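## Task

Four nests (N1, N2, N3, N4) each carry one of the plates E01, E07, E10 and E70, and only their ID labels tell which plate is where. First, build a stack in rack S1 from the bottom upward as E01, then E07, then E10: E01 must rest flat on the rack floor, the two above must sit fully nested, and each plate's labelled short end must face the rack's front, which points toward the robot's viewer. Second, release the plate and push the START key on post KP until it latches. Third, return all four plates so each lies in its original nest, flat within the locators, with well A1 at the nest corner marked A1, while START stays latched. Anything held in place only by the robot at the end does not count; open the gripper and move away afterwards.

## Robot and tools

Robot: a single four-axis SCARA-style arm in a physics simulation. Its joints are lift (prismatic, 0.000 to 0.550 m), shoulder (-2.000 to 2.000 rad), elbow (-2.800 to 2.800 rad) and wrist yaw (-12.566 to 12.566 rad), plus a two-finger gripper driven by one opening command. The gripper always stays level; it can only translate and turn about the vertical. Its fingers point along the gripper's +x axis and move apart along its y axis. The controlled point, end_effector_position, sits midway between the two rubber pads, roughly 2 to 3 cm back from the fingertips. The fingertips never touch each other, so a key is pushed with one fingertip, not with the closed pair.

Frames: the scene frame has its origin on the table surface under the arm's base, +z upward, and +y pointing left when looking along +x. Reported poses (end_effector_position in metres, end_effector_quat_wxyz) are in this frame, though the printed position may be slightly wrong, especially at long reach. Motion commands, by contrast, are offsets in the gripper's own axes.

execute_actions(actions): actions is a list of actions run one after another. Each action is a table of 0 to 15 rows; each row lasts one control step of 1/30 s, and if fewer than 15 rows are given, the final row repeats until 15 steps are done. An empty list simply returns the current state and images. Each row is five numbers, each in [-1, 1], ordered dx, dy, dz, rz, opening. The first four are an offset, not a pose: they describe a target relative to the gripper's measured pose at the start of that action (for the first action of a call, the pose from the latest reported result), expressed in gripper axes, and every row in the table is relative to that same starting pose, not to the previous row. Scale: 1.0 equals 0.6 m for dx, dy, dz and 180 degrees for rz; positive rz turns from gripper +x toward +y. The fifth number, opening, is absolute: +1 is fully open (0.140 m), -1 is fully closed (pads still 0.066 m apart). A full close needs at least about 0.6 s. Each step, the commanded pose is clipped to within 70 mm and 16 degrees of the measured pose, so large offsets may need several actions; after an action the arm continues only to the last clipped pose.

move(target, speed, blocking): target is one five-number row laid out as above (dx, dy, dz, rz offsets in gripper axes at the same scale, measured from the pose in the latest result that shows one, plus an absolute opening sent when the move starts). The arm follows a straight path lasting 0.5 to 10 s; longer paths are cut off at 10 s. speed is the path's top speed in m/s, 0.002 to 0.5 (default 0.25); rotation is capped at twice that value in rad/s. The path ignores obstacles, and the real hand can lag, deviate and exceed the speed, notably with a nearly straight arm. Faster contact and aiming deeper past a surface both push harder. blocking=false returns after 0.5 s while the arm keeps going; until a result reports the end, further moves and execute_actions are refused, so call wait or stop. The result adds a move: line with the outcome (done means settled near target; others include off_target, moving, held, fault), the limits that applied (paced: the sent pose was clipped; held: a check blocked steps, after which motion may be much faster than speed), and the remaining distance to target.

wait(seconds): 0 to 10; lets the simulation run with the last command held, returning early if a running move finishes. stop(): brakes a running move; needs braking room, and the fingers keep moving. zoom_image(camera, region): camera is cam_head_left, cam_head_right or cam_wrist (each 504x504); region is [x0, y0, x1, y1] in image pixels from the top-left, at most 504 by 504. finished_scene(scene): pass the number of the scene being ended; irreversible, and the result reports success.

Result lines: the state line with pose; Joint positions listing lift (m), shoulder, elbow, wrist yaw (rad) and pad gap (m); grip_measured, the measured opening on the command scale (may be off by about 1 mm consistently); Hand target, where the controller is currently driving; pose unreachable, meaning the clearance check altered or blocked the command; MOTOR HOT from 85 °C and OVER-TEMPERATURE FAULT at 100 °C, when brakes engage until cooling. Holding loads heats motors, even while idle.

Gripping: to hold something, command an opening about 0.04 below grip_measured for a firm grip, less for a lighter one. Pads push at most about 18 N each; a fast close can squeeze harder.

Cautions: keep the elbow at least 0.4 rad away from 0 or the arm may fold and fault. Joint load limits are lift 52.8 N, shoulder 7.92 N m, elbow 3.96 N m, wrist yaw 1.32 N m, including a held object's weight; exceeding one stops the arm for 10 s and drops the rest of the call. Repeating a small offset against a rigid object doesn't press harder, but against something yielding it goes deeper. Never push anything off the table, avoid long drops (a few millimetres when setting down is fine), hard hits and slams. Do not press or even light START before the stack is correct and the unlisted plate is properly seated in its nest. Well A1 on each plate lies at the labelled short end, in the corner opposite the labelled long side. Loose objects may occasionally get nudged. Between replies the arm holds its last command.

Each tool is called after "Emit:" as name(argument=value, ...), one argument or row to a line, values as JSON.

## Session

I'll start by looking at the scene.

Emit:
execute_actions(
  actions=[],
)

Scene clock: 0.00 s.
end_effector_position=(+0.7584, +0.1695, +0.3787) grip_measured=+1.00 end_effector_quat_wxyz=(+0.994, +0.000, +0.000, +0.107)
Joint positions: [ 0.374  0.718  2.236 -2.74   0.14 ]
Hand target: +0.758, +0.169, +0.379; +0.994, +0.000, +0.000, +0.107

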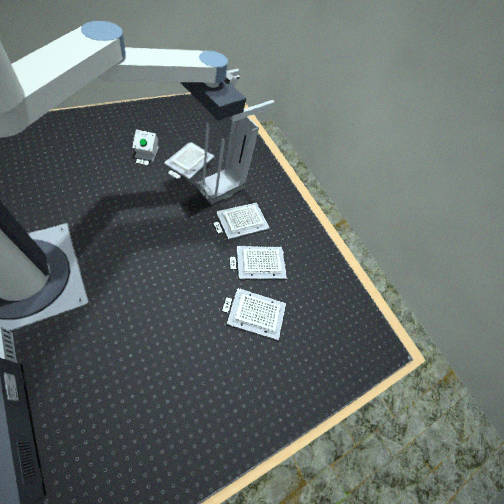

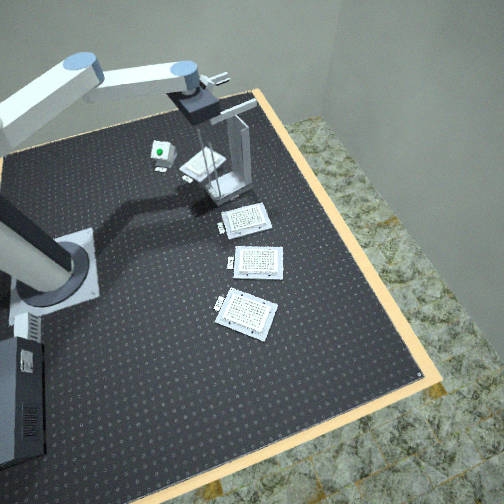

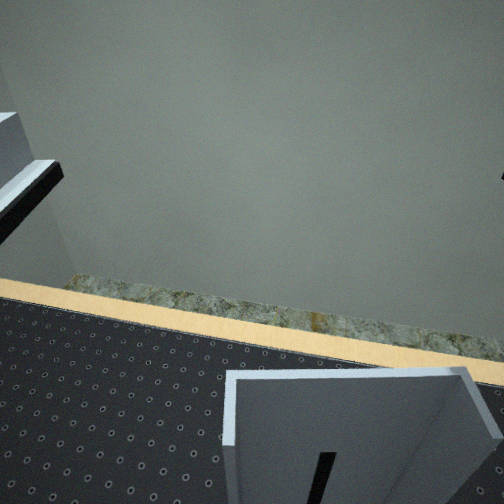

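Emit:
zoom_image(
  camera="cam_head_left",
  region=[120, 100, 310, 350],
)

Emit:
zoom_image(
  camera="cam_head_right",
  region=[130, 90, 310, 350],
)

Region (120, 100, 310, 350) of cam_head_left's 504x504 image, scaled by 2.016, with more detail than that image has; it fills the left 383 columns of this view, and the rest is white.

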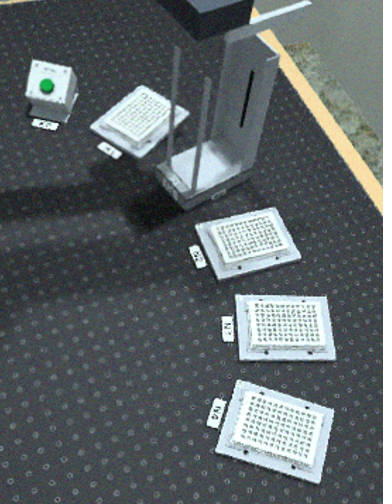

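Region (130, 90, 310, 350) of cam_head_right's 504x504 image, scaled by 1.938, with more detail than that image has; it fills the left 349 columns of this view, and the rest is white.

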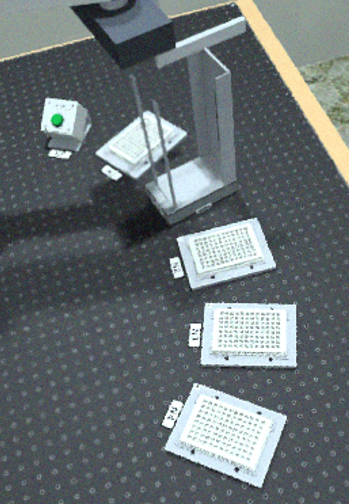

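Emit:
zoom_image(
  camera="cam_head_left",
  region=[210, 195, 300, 285],
)

Emit:
zoom_image(
  camera="cam_head_left",
  region=[215, 275, 295, 350],
)

Emit:
zoom_image(
  camera="cam_head_left",
  region=[125, 115, 265, 210],
)

Region (210, 195, 300, 285) of cam_head_left's 504x504 image, scaled by 5.600, with more detail than that image has.

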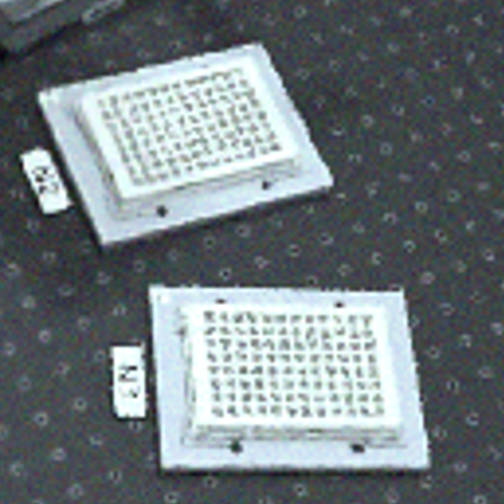

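Region (215, 275, 295, 350) of cam_head_left's 504x504 image, scaled by 6.300, with more detail than that image has; it fills the top 472 rows of this view, and the rest is white.

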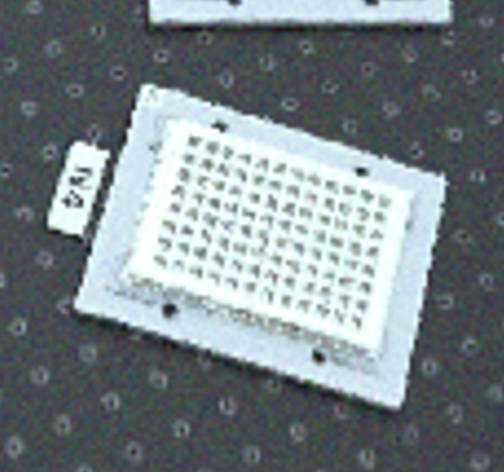

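Region (125, 115, 265, 210) of cam_head_left's 504x504 image, scaled by 3.600, with more detail than that image has; it fills the top 342 rows of this view, and the rest is white.

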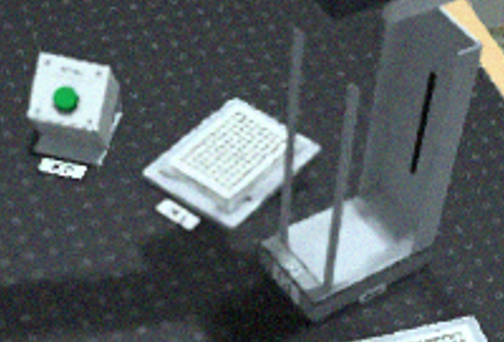

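Emit:
move(
  target=[-0.42, -0.05, 0, 0, 1],
  speed=0.3,
)

Scene clock: 40.27 s.
end_effector_position=(+0.5185, +0.0863, +0.3787) grip_measured=+1.00 end_effector_quat_wxyz=(+0.994, +0.000, +0.000, +0.107)
Joint positions: [ 0.374  1.248  0.836 -1.87   0.14 ]
Hand target: +0.519, +0.086, +0.379; +0.994, +0.000, +0.000, +0.107
Off the commanded pose: 0.000 m, 0 deg.
move: done
camera_calibration (this result's frames):
cam_wrist: T_world_to_cam=[[0.218209, -0.975901, -0.0014632, -0.0183923], [-0.586819, -0.130013, -0.799212, 0.605954], [0.779762, 0.175254, -0.601047, -0.0959686], [0, 0, 0, 1]] pos_world=[0.434431, 0.0776515, 0.426578]

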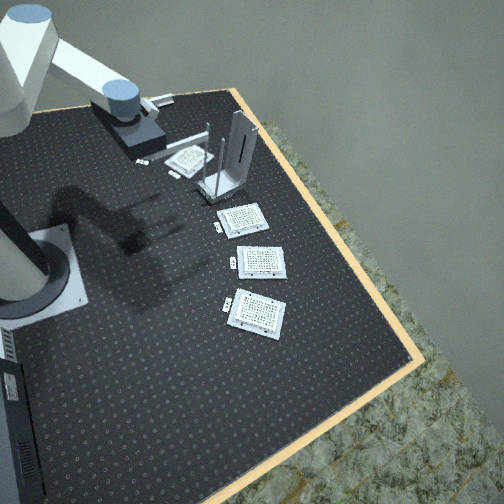

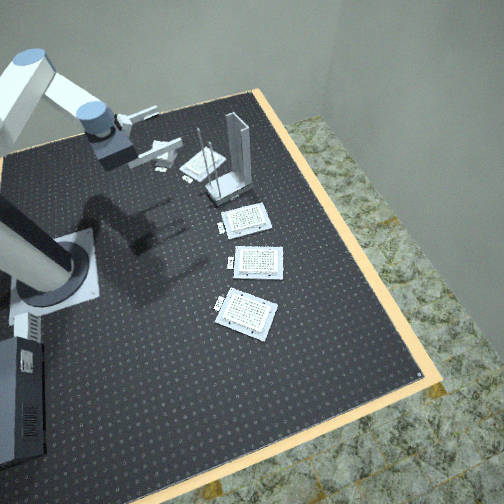

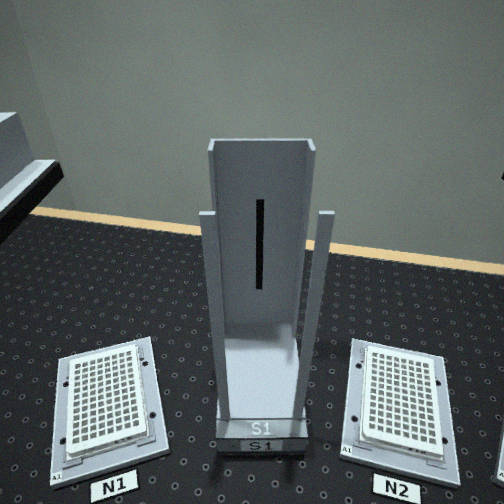

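Emit:
zoom_image(
  camera="cam_wrist",
  region=[40, 320, 200, 504],
)

Emit:
zoom_image(
  camera="cam_wrist",
  region=[330, 320, 504, 504],
)

Emit:
zoom_image(
  camera="cam_wrist",
  region=[180, 300, 350, 470],
)

Region (40, 320, 200, 504) of cam_wrist's 504x504 image, scaled by 2.739, with more detail than that image has; it fills the left 438 columns of this view, and the rest is white.

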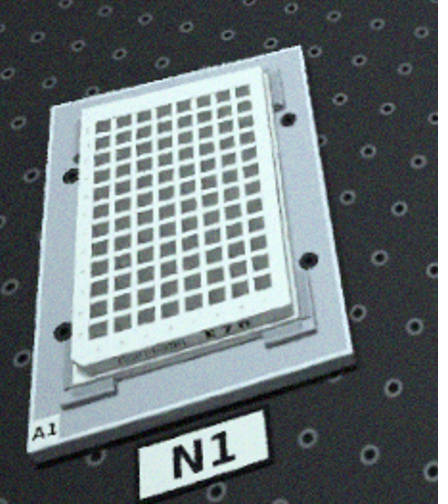

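Region (330, 320, 504, 504) of cam_wrist's 504x504 image, scaled by 2.739, with more detail than that image has; it fills the left 477 columns of this view, and the rest is white.

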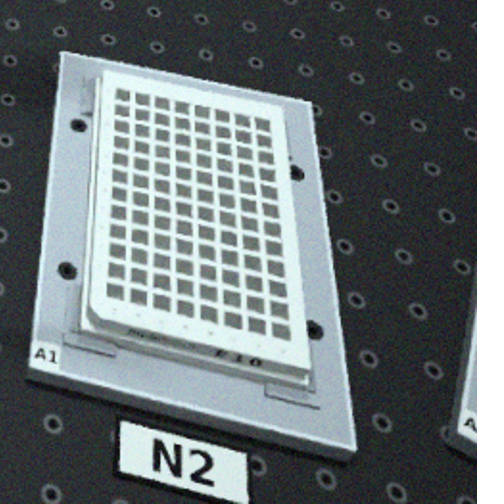

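Region (180, 300, 350, 470) of cam_wrist's 504x504 image, scaled by 2.965, with more detail than that image has.

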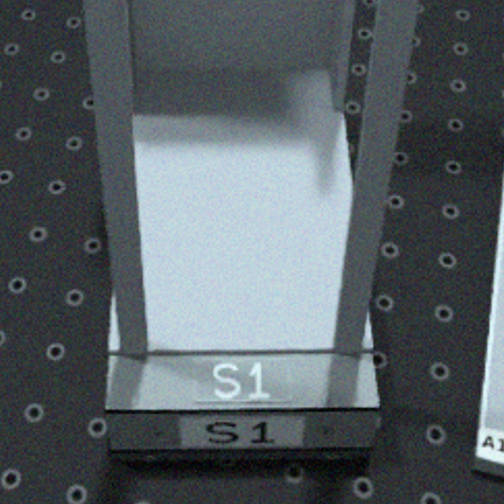

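Emit:
move(
  target=[-0.1462, -0.5162, -0.4312, -0.2681, 1],
  speed=0.3,
)

Scene clock: 53.80 s.
end_effector_position=(+0.4989, -0.2349, +0.1199) grip_measured=+1.00 end_effector_quat_wxyz=(+0.951, +0.000, +0.000, -0.309)
Joint positions: [ 0.115  0.291  1.038 -1.956  0.14 ]
Hand target: +0.499, -0.235, +0.120; +0.951, +0.000, +0.000, -0.309
Off the commanded pose: 0.000 m, 0 deg.
move: done
camera_calibration (this result's frames):
cam_wrist: T_world_to_cam=[[-0.58272, -0.812671, -0.0014632, 0.110024], [-0.487773, 0.351194, -0.799212, 0.409518], [0.650011, -0.465004, -0.601047, -0.265626], [0, 0, 0, 1]] pos_world=[0.436525, -0.177924, 0.167799]

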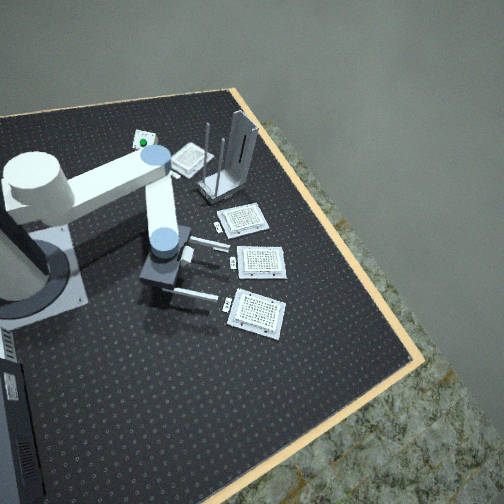

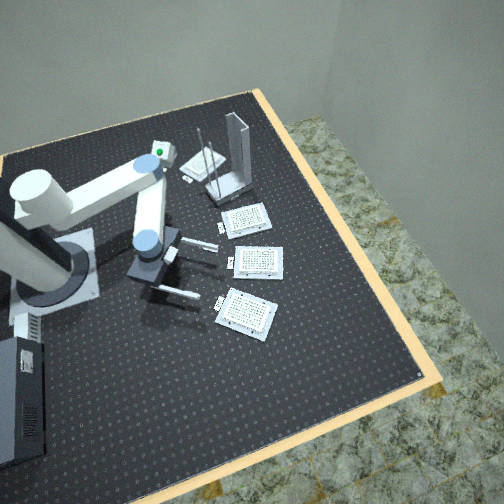

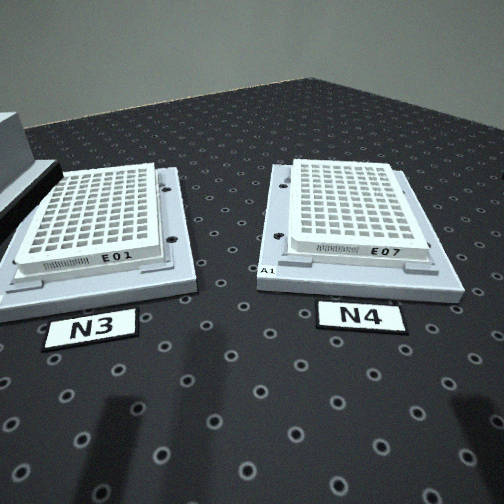

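Emit:
zoom_image(
  camera="cam_wrist",
  region=[240, 140, 480, 340],
)

Emit:
zoom_image(
  camera="cam_wrist",
  region=[0, 140, 240, 360],
)

Region (240, 140, 480, 340) of cam_wrist's 504x504 image, scaled by 2.100, with more detail than that image has.

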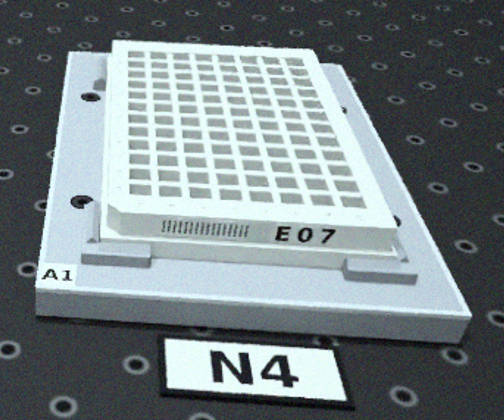

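Region (0, 140, 240, 360) of cam_wrist's 504x504 image, scaled by 2.100, with more detail than that image has; it fills the top 462 rows of this view, and the rest is white.

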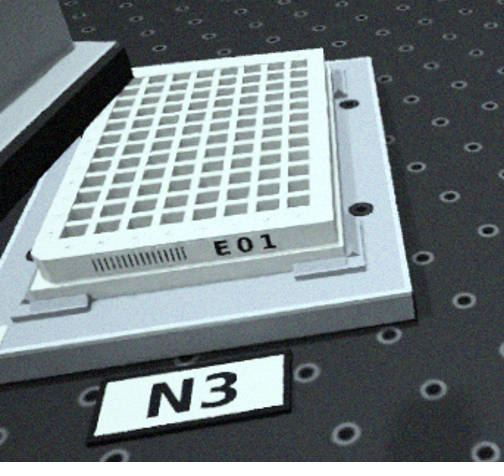

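Emit:
move(
  target=[0.1782, 0.1934, -0.0748, 0.0761, 1],
  speed=0.25,
)

Scene clock: 75.87 s.
end_effector_position=(+0.6537, -0.2036, +0.0750) grip_measured=+1.00 end_effector_quat_wxyz=(+0.981, +0.000, +0.000, -0.193)
Joint positions: [ 0.07   0.274  1.635 -2.297  0.14 ]
Hand target: +0.654, -0.204, +0.075; +0.981, +0.000, +0.000, -0.193
Off the commanded pose: 0.000 m, 0 deg.
move: done
camera_calibration (this result's frames):
cam_wrist: T_world_to_cam=[[-0.37317, -0.927762, -0.0014632, 0.0651641], [-0.557193, 0.225378, -0.799212, 0.457867], [0.741808, -0.297427, -0.601047, -0.404574], [0, 0, 0, 1]] pos_world=[0.579554, -0.163068, 0.12286]

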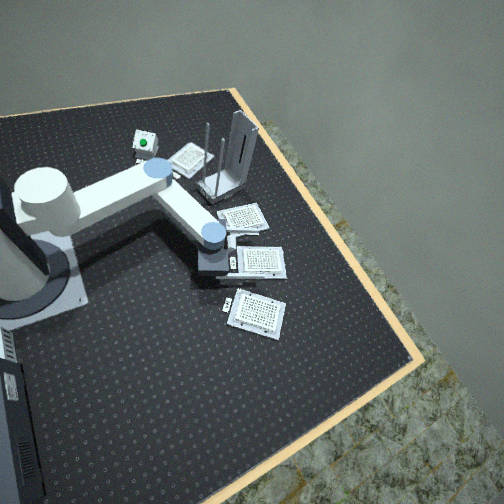

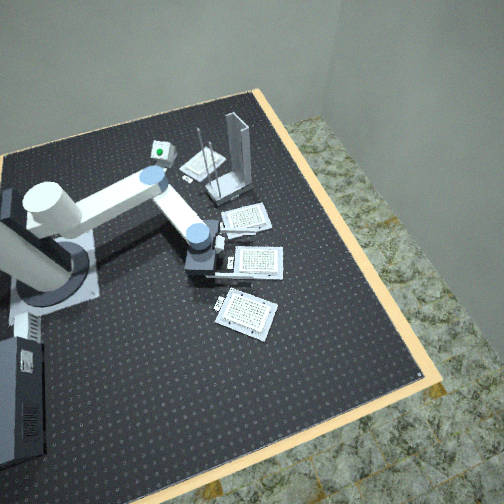

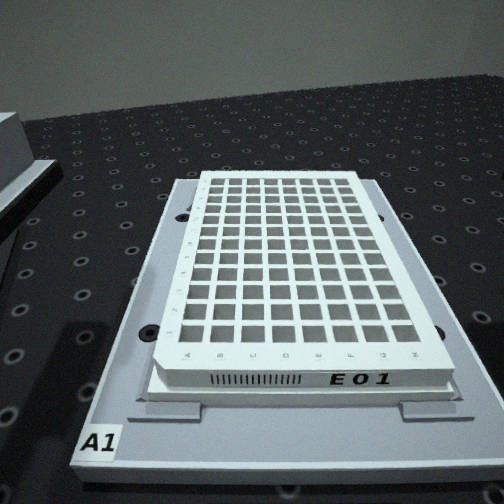

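Emit:
zoom_image(
  camera="cam_wrist",
  region=[60, 320, 260, 490],
)

Emit:
zoom_image(
  camera="cam_wrist",
  region=[344, 320, 504, 490],
)

Emit:
zoom_image(
  camera="cam_wrist",
  region=[160, 155, 400, 235],
)

Region (60, 320, 260, 490) of cam_wrist's 504x504 image, scaled by 2.520, with more detail than that image has; it fills the top 428 rows of this view, and the rest is white.

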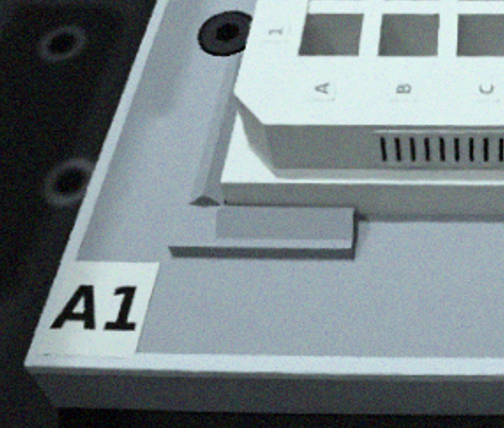

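Region (344, 320, 504, 490) of cam_wrist's 504x504 image, scaled by 2.965, with more detail than that image has; it fills the left 474 columns of this view, and the rest is white.

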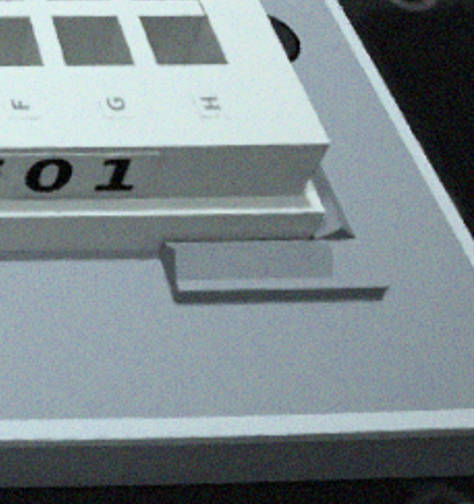

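Region (160, 155, 400, 235) of cam_wrist's 504x504 image, scaled by 2.100, with more detail than that image has.

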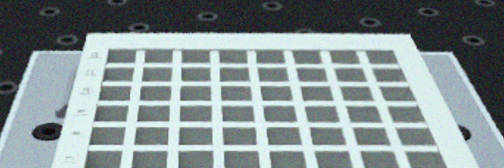

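Emit:
zoom_image(
  camera="cam_head_right",
  region=[175, 200, 295, 300],
)

Emit:
zoom_image(
  camera="cam_head_left",
  region=[185, 195, 305, 295],
)

Region (175, 200, 295, 300) of cam_head_right's 504x504 image, scaled by 4.200, with more detail than that image has.

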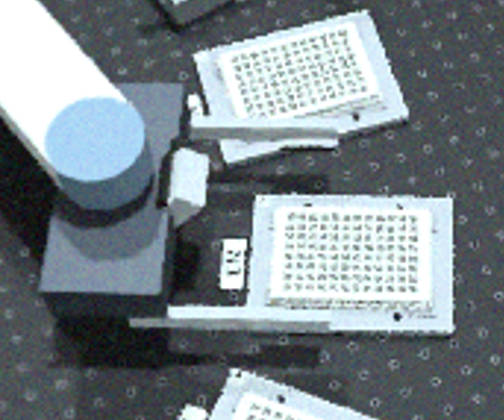

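Region (185, 195, 305, 295) of cam_head_left's 504x504 image, scaled by 4.200, with more detail than that image has.

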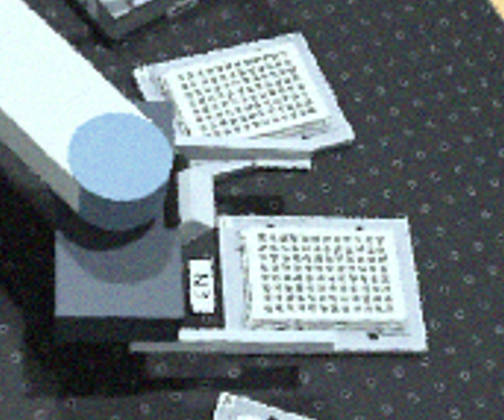

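Emit:
move(
  target=[0.0583, -0.0068, -0.0675, 0, 0.0],
  speed=0.1,
)

Scene clock: 128.10 s.
end_effector_position=(+0.6846, -0.2206, +0.0344) grip_measured=+0.00 end_effector_quat_wxyz=(+0.981, +0.000, +0.000, -0.193)
Joint positions: [ 0.029  0.174  1.846 -2.408  0.103]
Hand target: +0.685, -0.221, +0.034; +0.981, +0.000, +0.000, -0.193
Off the commanded pose: 0.000 m, 0 deg.
move: done
camera_calibration (this result's frames):
cam_wrist: T_world_to_cam=[[-0.373021, -0.927822, -0.0014632, 0.0607224], [-0.55723, 0.225289, -0.799212, 0.446474], [0.741856, -0.297307, -0.601047, -0.456896], [0, 0, 0, 1]] pos_world=[0.61039, -0.180084, 0.0823009]

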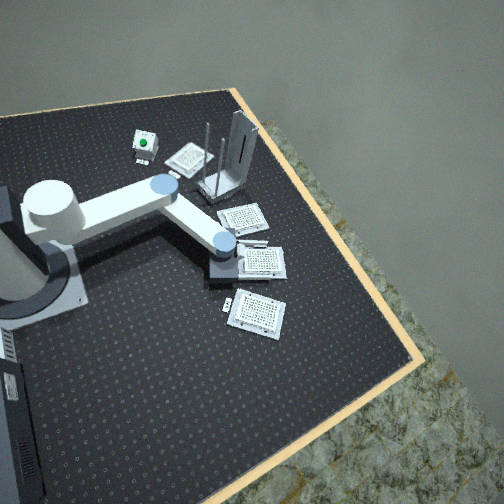

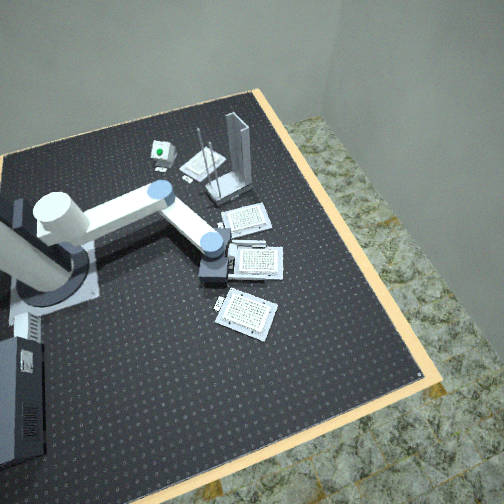

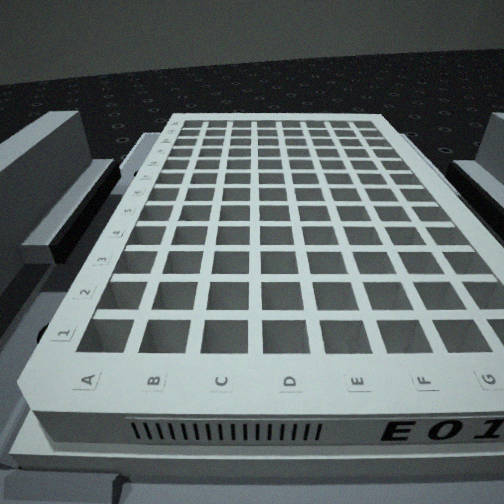

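Emit:
execute_actions(
  actions=[
    [[0,0,0,0,-0.5]],
    [[0,0,0,0,-0.52],[0,0,0,0,-0.53],[0,0,0,0,-0.54],[0,0,0,0,-0.55],[0,0,0,0,-0.56],[0,0,0,0,-0.57],[0,0,0,0,-0.58],[0,0,0,0,-0.59],[0,0,0,0,-0.60]],
  ],
)

Scene clock: 138.43 s.
end_effector_position=(+0.6846, -0.2206, +0.0344) grip_measured=-0.56 end_effector_quat_wxyz=(+0.981, +0.000, +0.000, -0.193)
Joint positions: [ 0.029  0.174  1.846 -2.408  0.082]
Hand target: +0.685, -0.221, +0.034; +0.981, +0.000, +0.000, -0.193
Off the commanded pose: 0.000 m, 0 deg.
camera_calibration (this result's frames):
cam_wrist: T_world_to_cam=[[-0.37302, -0.927822, -0.0014632, 0.0607224], [-0.55723, 0.225288, -0.799212, 0.446475], [0.741856, -0.297307, -0.601047, -0.456895], [0, 0, 0, 1]] pos_world=[0.610391, -0.180084, 0.0823015]

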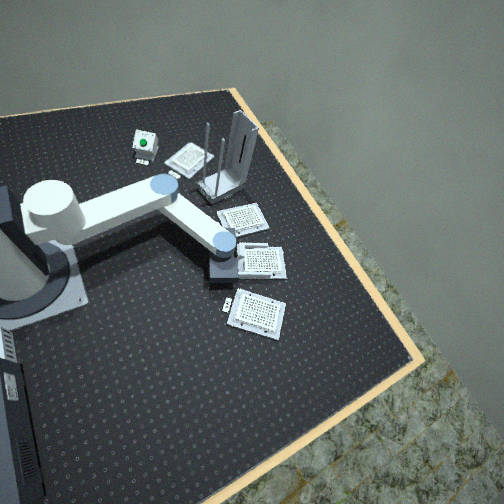

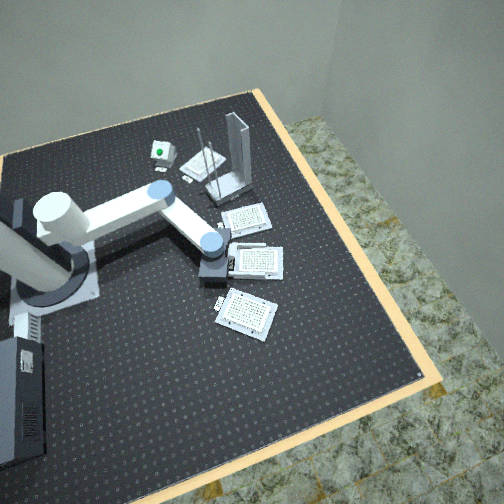

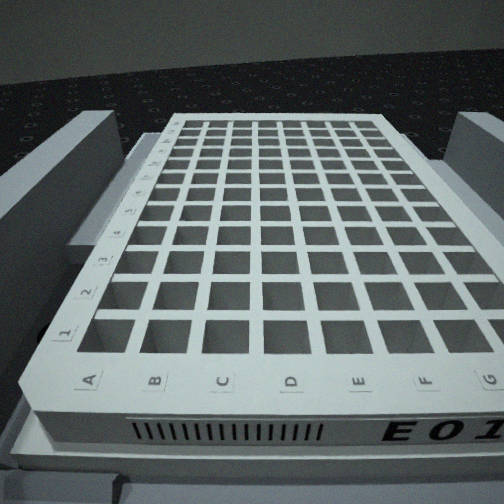

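Emit:
move(
  target=[0, 0, 0.05, 0, -0.6],
  speed=0.1,
)

Scene clock: 174.47 s.
end_effector_position=(+0.6846, -0.2206, +0.0644) grip_measured=-0.56 end_effector_quat_wxyz=(+0.981, +0.000, +0.000, -0.193)
Joint positions: [ 0.059  0.174  1.846 -2.408  0.082]
Hand target: +0.685, -0.221, +0.064; +0.981, +0.000, +0.000, -0.193
Off the commanded pose: 0.000 m, 0 deg.
move: done
camera_calibration (this result's frames):
cam_wrist: T_world_to_cam=[[-0.373002, -0.927829, -0.0014632, 0.0607585], [-0.557234, 0.225277, -0.799212, 0.470491], [0.741862, -0.297292, -0.601047, -0.438839], [0, 0, 0, 1]] pos_world=[0.610395, -0.180081, 0.112348]

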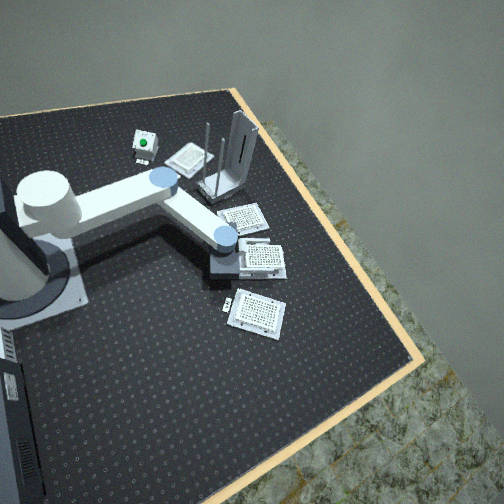

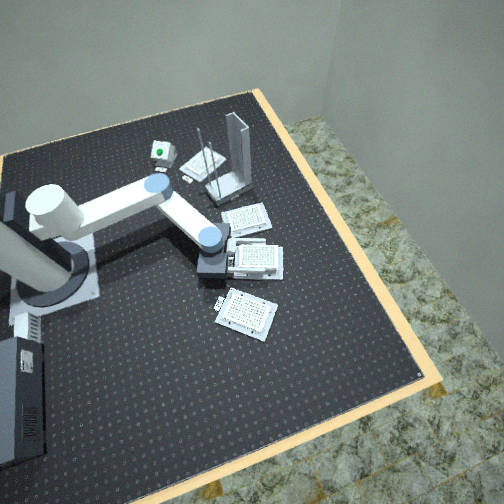

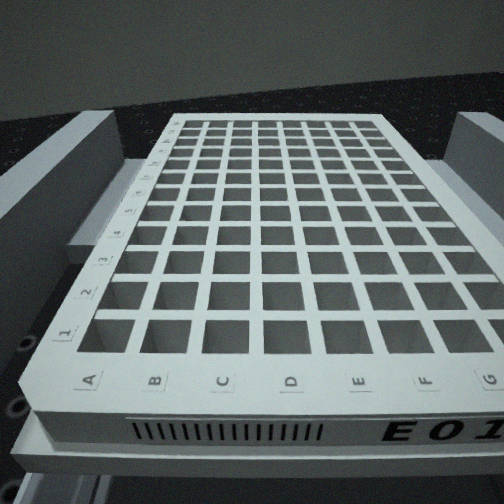

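Emit:
move(
  target=[-0.3411, 0.2911, 0.3427, 0.3736, -0.6],
  speed=0.3,
)

Scene clock: 180.50 s.
end_effector_position=(+0.5611, +0.0185, +0.2701) grip_measured=-0.56 end_effector_quat_wxyz=(+0.924, +0.000, +0.000, +0.383)
Joint positions: [ 0.265  0.58   1.213 -1.007  0.082]
Hand target: +0.561, +0.018, +0.270; +0.924, +0.000, +0.000, +0.383
Off the commanded pose: 0.000 m, 0 deg.
move: done
camera_calibration (this result's frames):
cam_wrist: T_world_to_cam=[[0.711677, -0.702505, -0.0014632, -0.375877], [-0.423072, -0.426931, -0.799212, 0.448959], [0.560826, 0.5694, -0.601047, -0.0669646], [0, 0, 0, 1]] pos_world=[0.495, -0.0342511, 0.318015]

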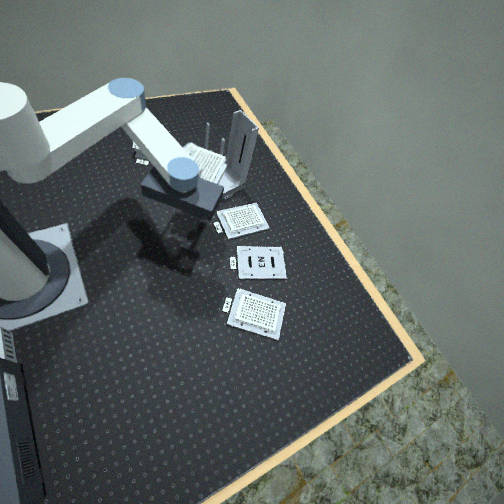

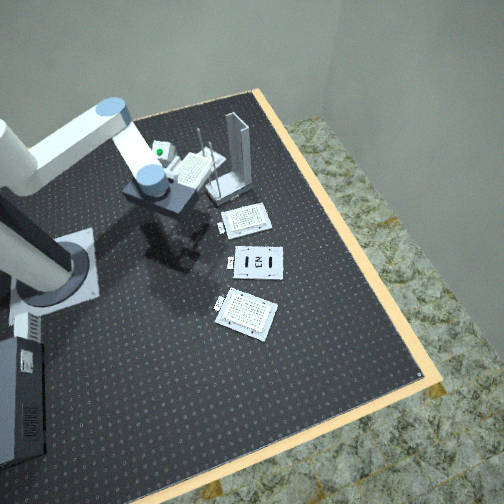

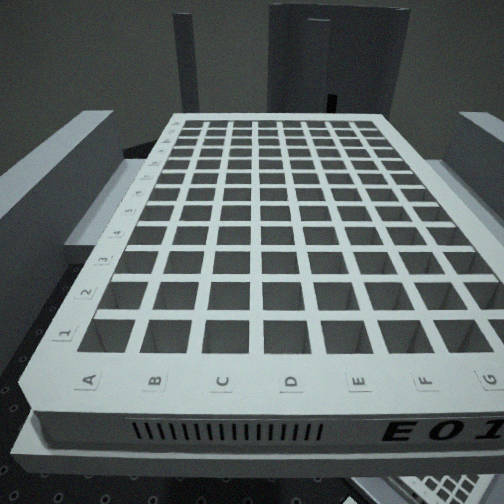

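Emit:
zoom_image(
  camera="cam_wrist",
  region=[160, 0, 290, 120],
)

Emit:
zoom_image(
  camera="cam_wrist",
  region=[260, 0, 420, 120],
)

Region (160, 0, 290, 120) of cam_wrist's 504x504 image, scaled by 3.877, with more detail than that image has; it fills the top 465 rows of this view, and the rest is white.

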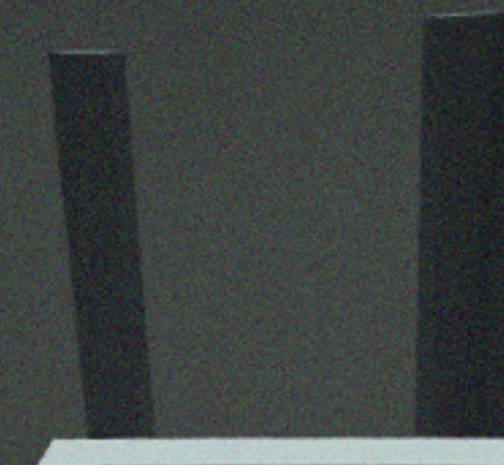

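Region (260, 0, 420, 120) of cam_wrist's 504x504 image, scaled by 3.150, with more detail than that image has; it fills the top 378 rows of this view, and the rest is white.

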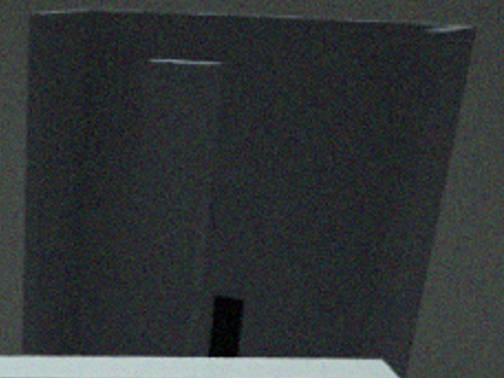

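Emit:
move(
  target=[0.0674, 0.1014, 0.0207, -0.1724, -0.6],
  speed=0.2,
)

Scene clock: 205.80 s.
end_effector_position=(+0.5464, +0.0901, +0.2825) grip_measured=-0.56 end_effector_quat_wxyz=(+0.992, +0.000, +0.000, +0.122)
Joint positions: [ 0.277  1.179  0.958 -1.891  0.082]
Hand target: +0.546, +0.090, +0.283; +0.993, +0.000, +0.000, +0.122
Off the commanded pose: 0.000 m, 0 deg.
move: done
camera_calibration (this result's frames):
cam_wrist: T_world_to_cam=[[0.248168, -0.968716, -0.0014632, -0.0378731], [-0.582535, -0.148028, -0.799212, 0.545237], [0.773993, 0.199191, -0.601047, -0.175221], [0, 0, 0, 1]] pos_world=[0.462638, 0.0789246, 0.330389]

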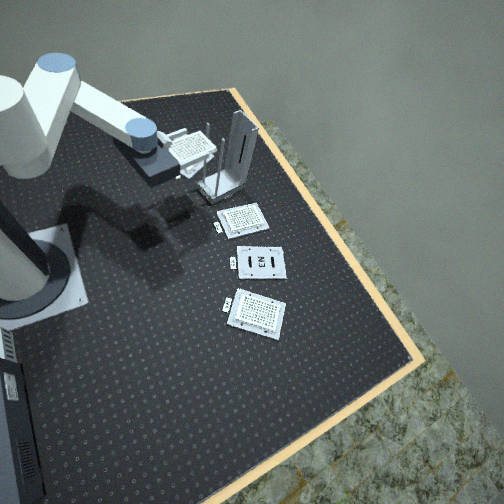

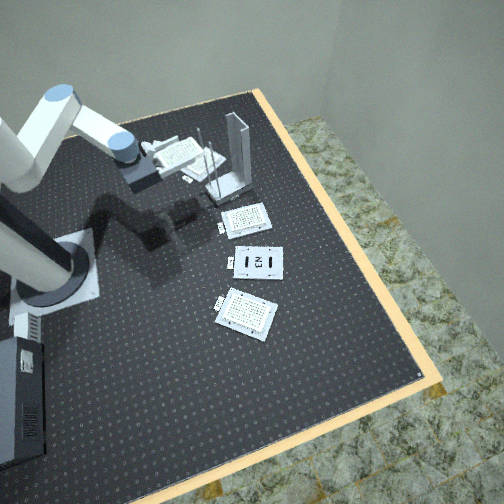

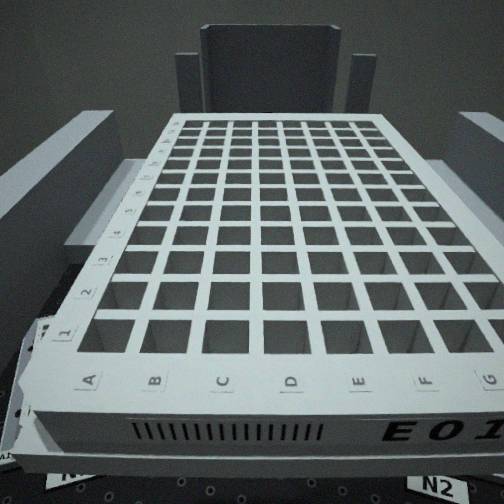

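Emit:
zoom_image(
  camera="cam_wrist",
  region=[165, 10, 285, 125],
)

Emit:
zoom_image(
  camera="cam_wrist",
  region=[270, 10, 390, 125],
)

Region (165, 10, 285, 125) of cam_wrist's 504x504 image, scaled by 4.200, with more detail than that image has; it fills the top 483 rows of this view, and the rest is white.

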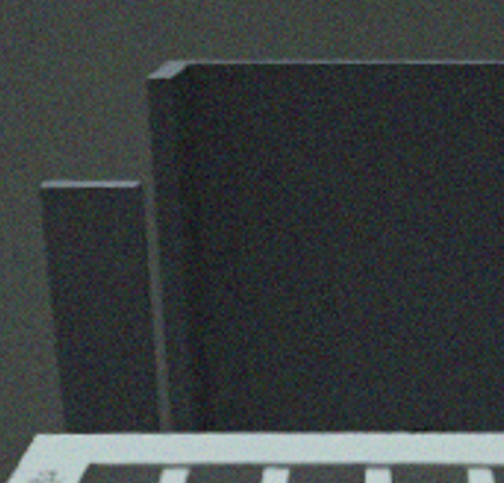

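Region (270, 10, 390, 125) of cam_wrist's 504x504 image, scaled by 4.200, with more detail than that image has; it fills the top 483 rows of this view, and the rest is white.

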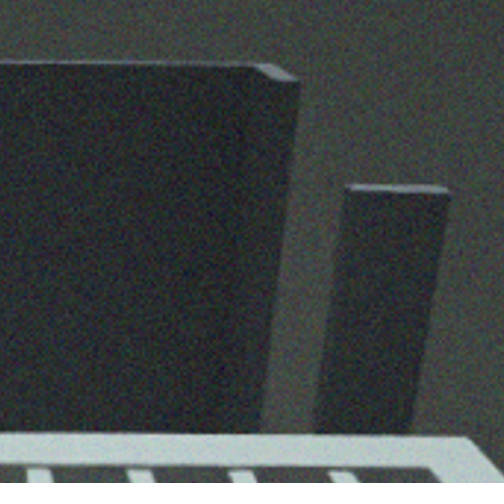

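Emit:
move(
  target=[0.0252, 0.0026, 0.0708, -0.0057, -0.6],
  speed=0.2,
)

Scene clock: 236.50 s.
end_effector_position=(+0.5607, +0.0954, +0.3250) grip_measured=-0.56 end_effector_quat_wxyz=(+0.994, +0.000, +0.000, +0.114)
Joint positions: [ 0.32   1.173  1.025 -1.97   0.082]
Hand target: +0.561, +0.095, +0.325; +0.994, +0.000, +0.000, +0.113
Off the commanded pose: 0.000 m, 0 deg.
move: done
camera_calibration (this result's frames):
cam_wrist: T_world_to_cam=[[0.23131, -0.972879, -0.0014632, -0.0263565], [-0.585018, -0.137891, -0.799212, 0.588753], [0.777335, 0.185721, -0.601047, -0.162359], [0, 0, 0, 1]] pos_world=[0.476735, 0.0856953, 0.372915]

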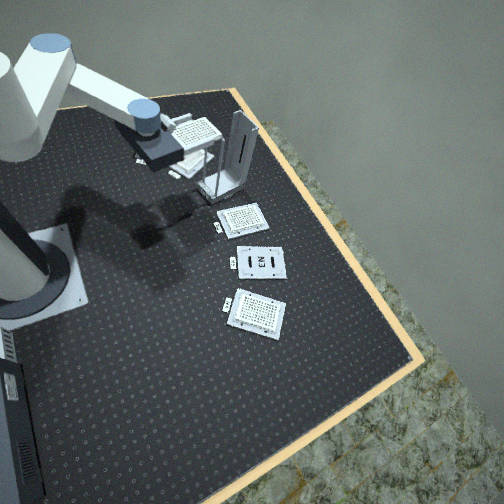

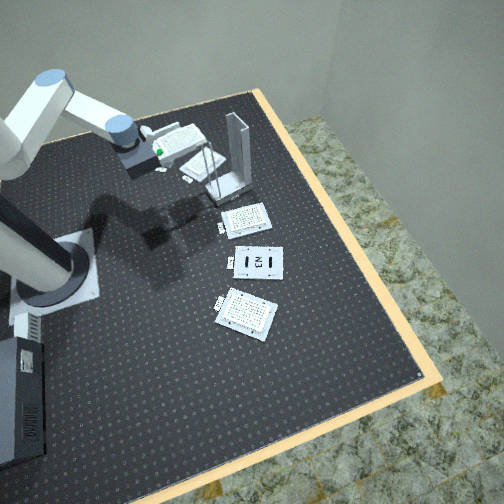

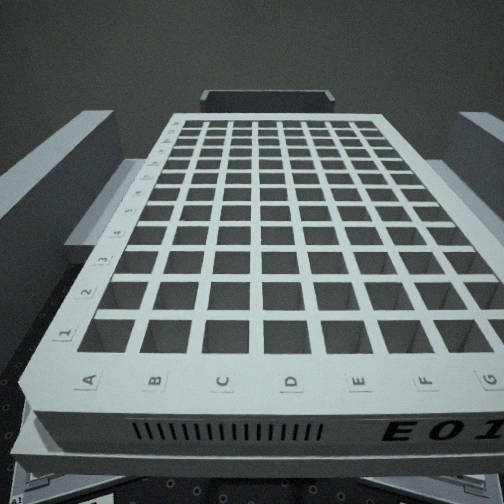

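Emit:
zoom_image(
  camera="cam_wrist",
  region=[190, 80, 350, 125],
)

Region (190, 80, 350, 125) of cam_wrist's 504x504 image, scaled by 3.150, with more detail than that image has; it fills the top 142 rows of this view, and the rest is white.

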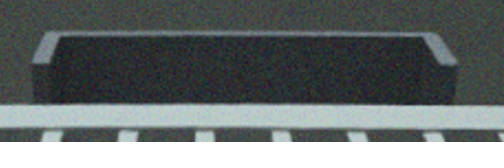

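Emit:
move(
  target=[0.2317, 0, 0, 0, -0.6],
  speed=0.2,
)

Scene clock: 254.13 s.
end_effector_position=(+0.6962, +0.1269, +0.3250) grip_measured=-0.56 end_effector_quat_wxyz=(+0.993, +0.000, +0.000, +0.114)
Joint positions: [ 0.32   0.884  1.729 -2.384  0.082]
Hand target: +0.696, +0.127, +0.325; +0.994, +0.000, +0.000, +0.114
Off the commanded pose: 0.000 m, 0 deg.
move: done
camera_calibration (this result's frames):
cam_wrist: T_world_to_cam=[[0.231522, -0.972829, -0.0014632, -0.0272209], [-0.584988, -0.138018, -0.799212, 0.67234], [0.777295, 0.185891, -0.601047, -0.273503], [0, 0, 0, 1]] pos_world=[0.612205, 0.117156, 0.372914]

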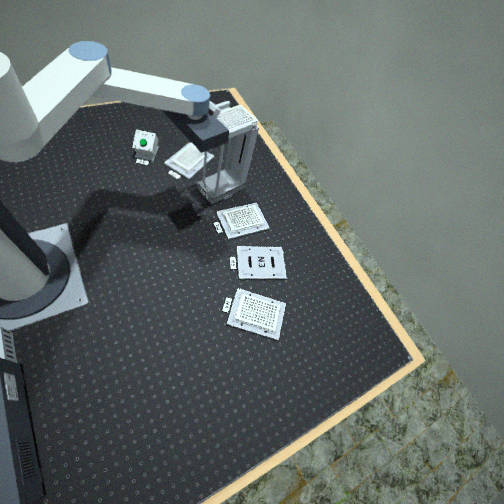

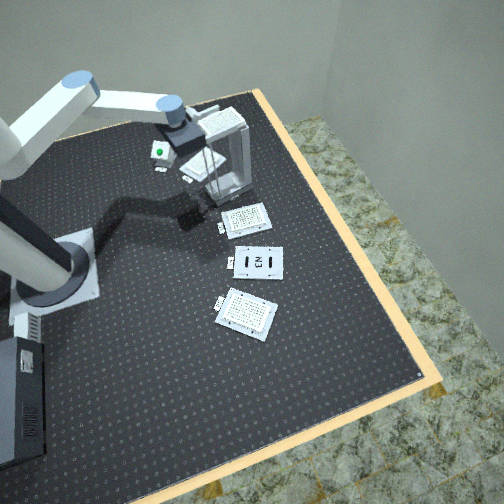

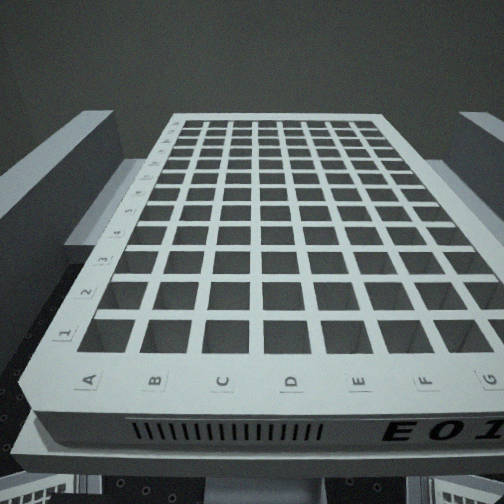

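Emit:
zoom_image(
  camera="cam_wrist",
  region=[0, 400, 160, 504],
)

Emit:
zoom_image(
  camera="cam_head_right",
  region=[170, 95, 270, 175],
)

Region (0, 400, 160, 504) of cam_wrist's 504x504 image, scaled by 3.150, with more detail than that image has; it fills the top 328 rows of this view, and the rest is white.

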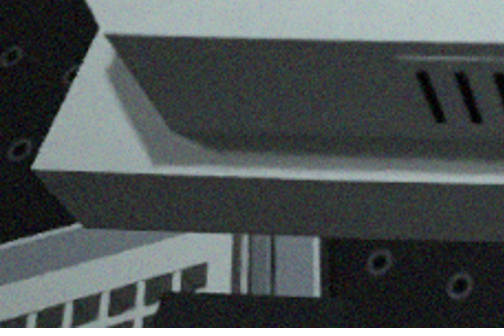

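Region (170, 95, 270, 175) of cam_head_right's 504x504 image, scaled by 5.040, with more detail than that image has; it fills the top 403 rows of this view, and the rest is white.

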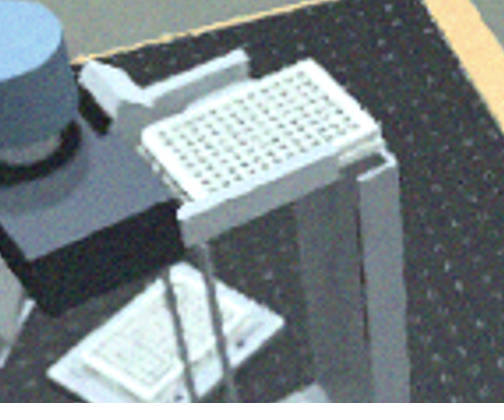

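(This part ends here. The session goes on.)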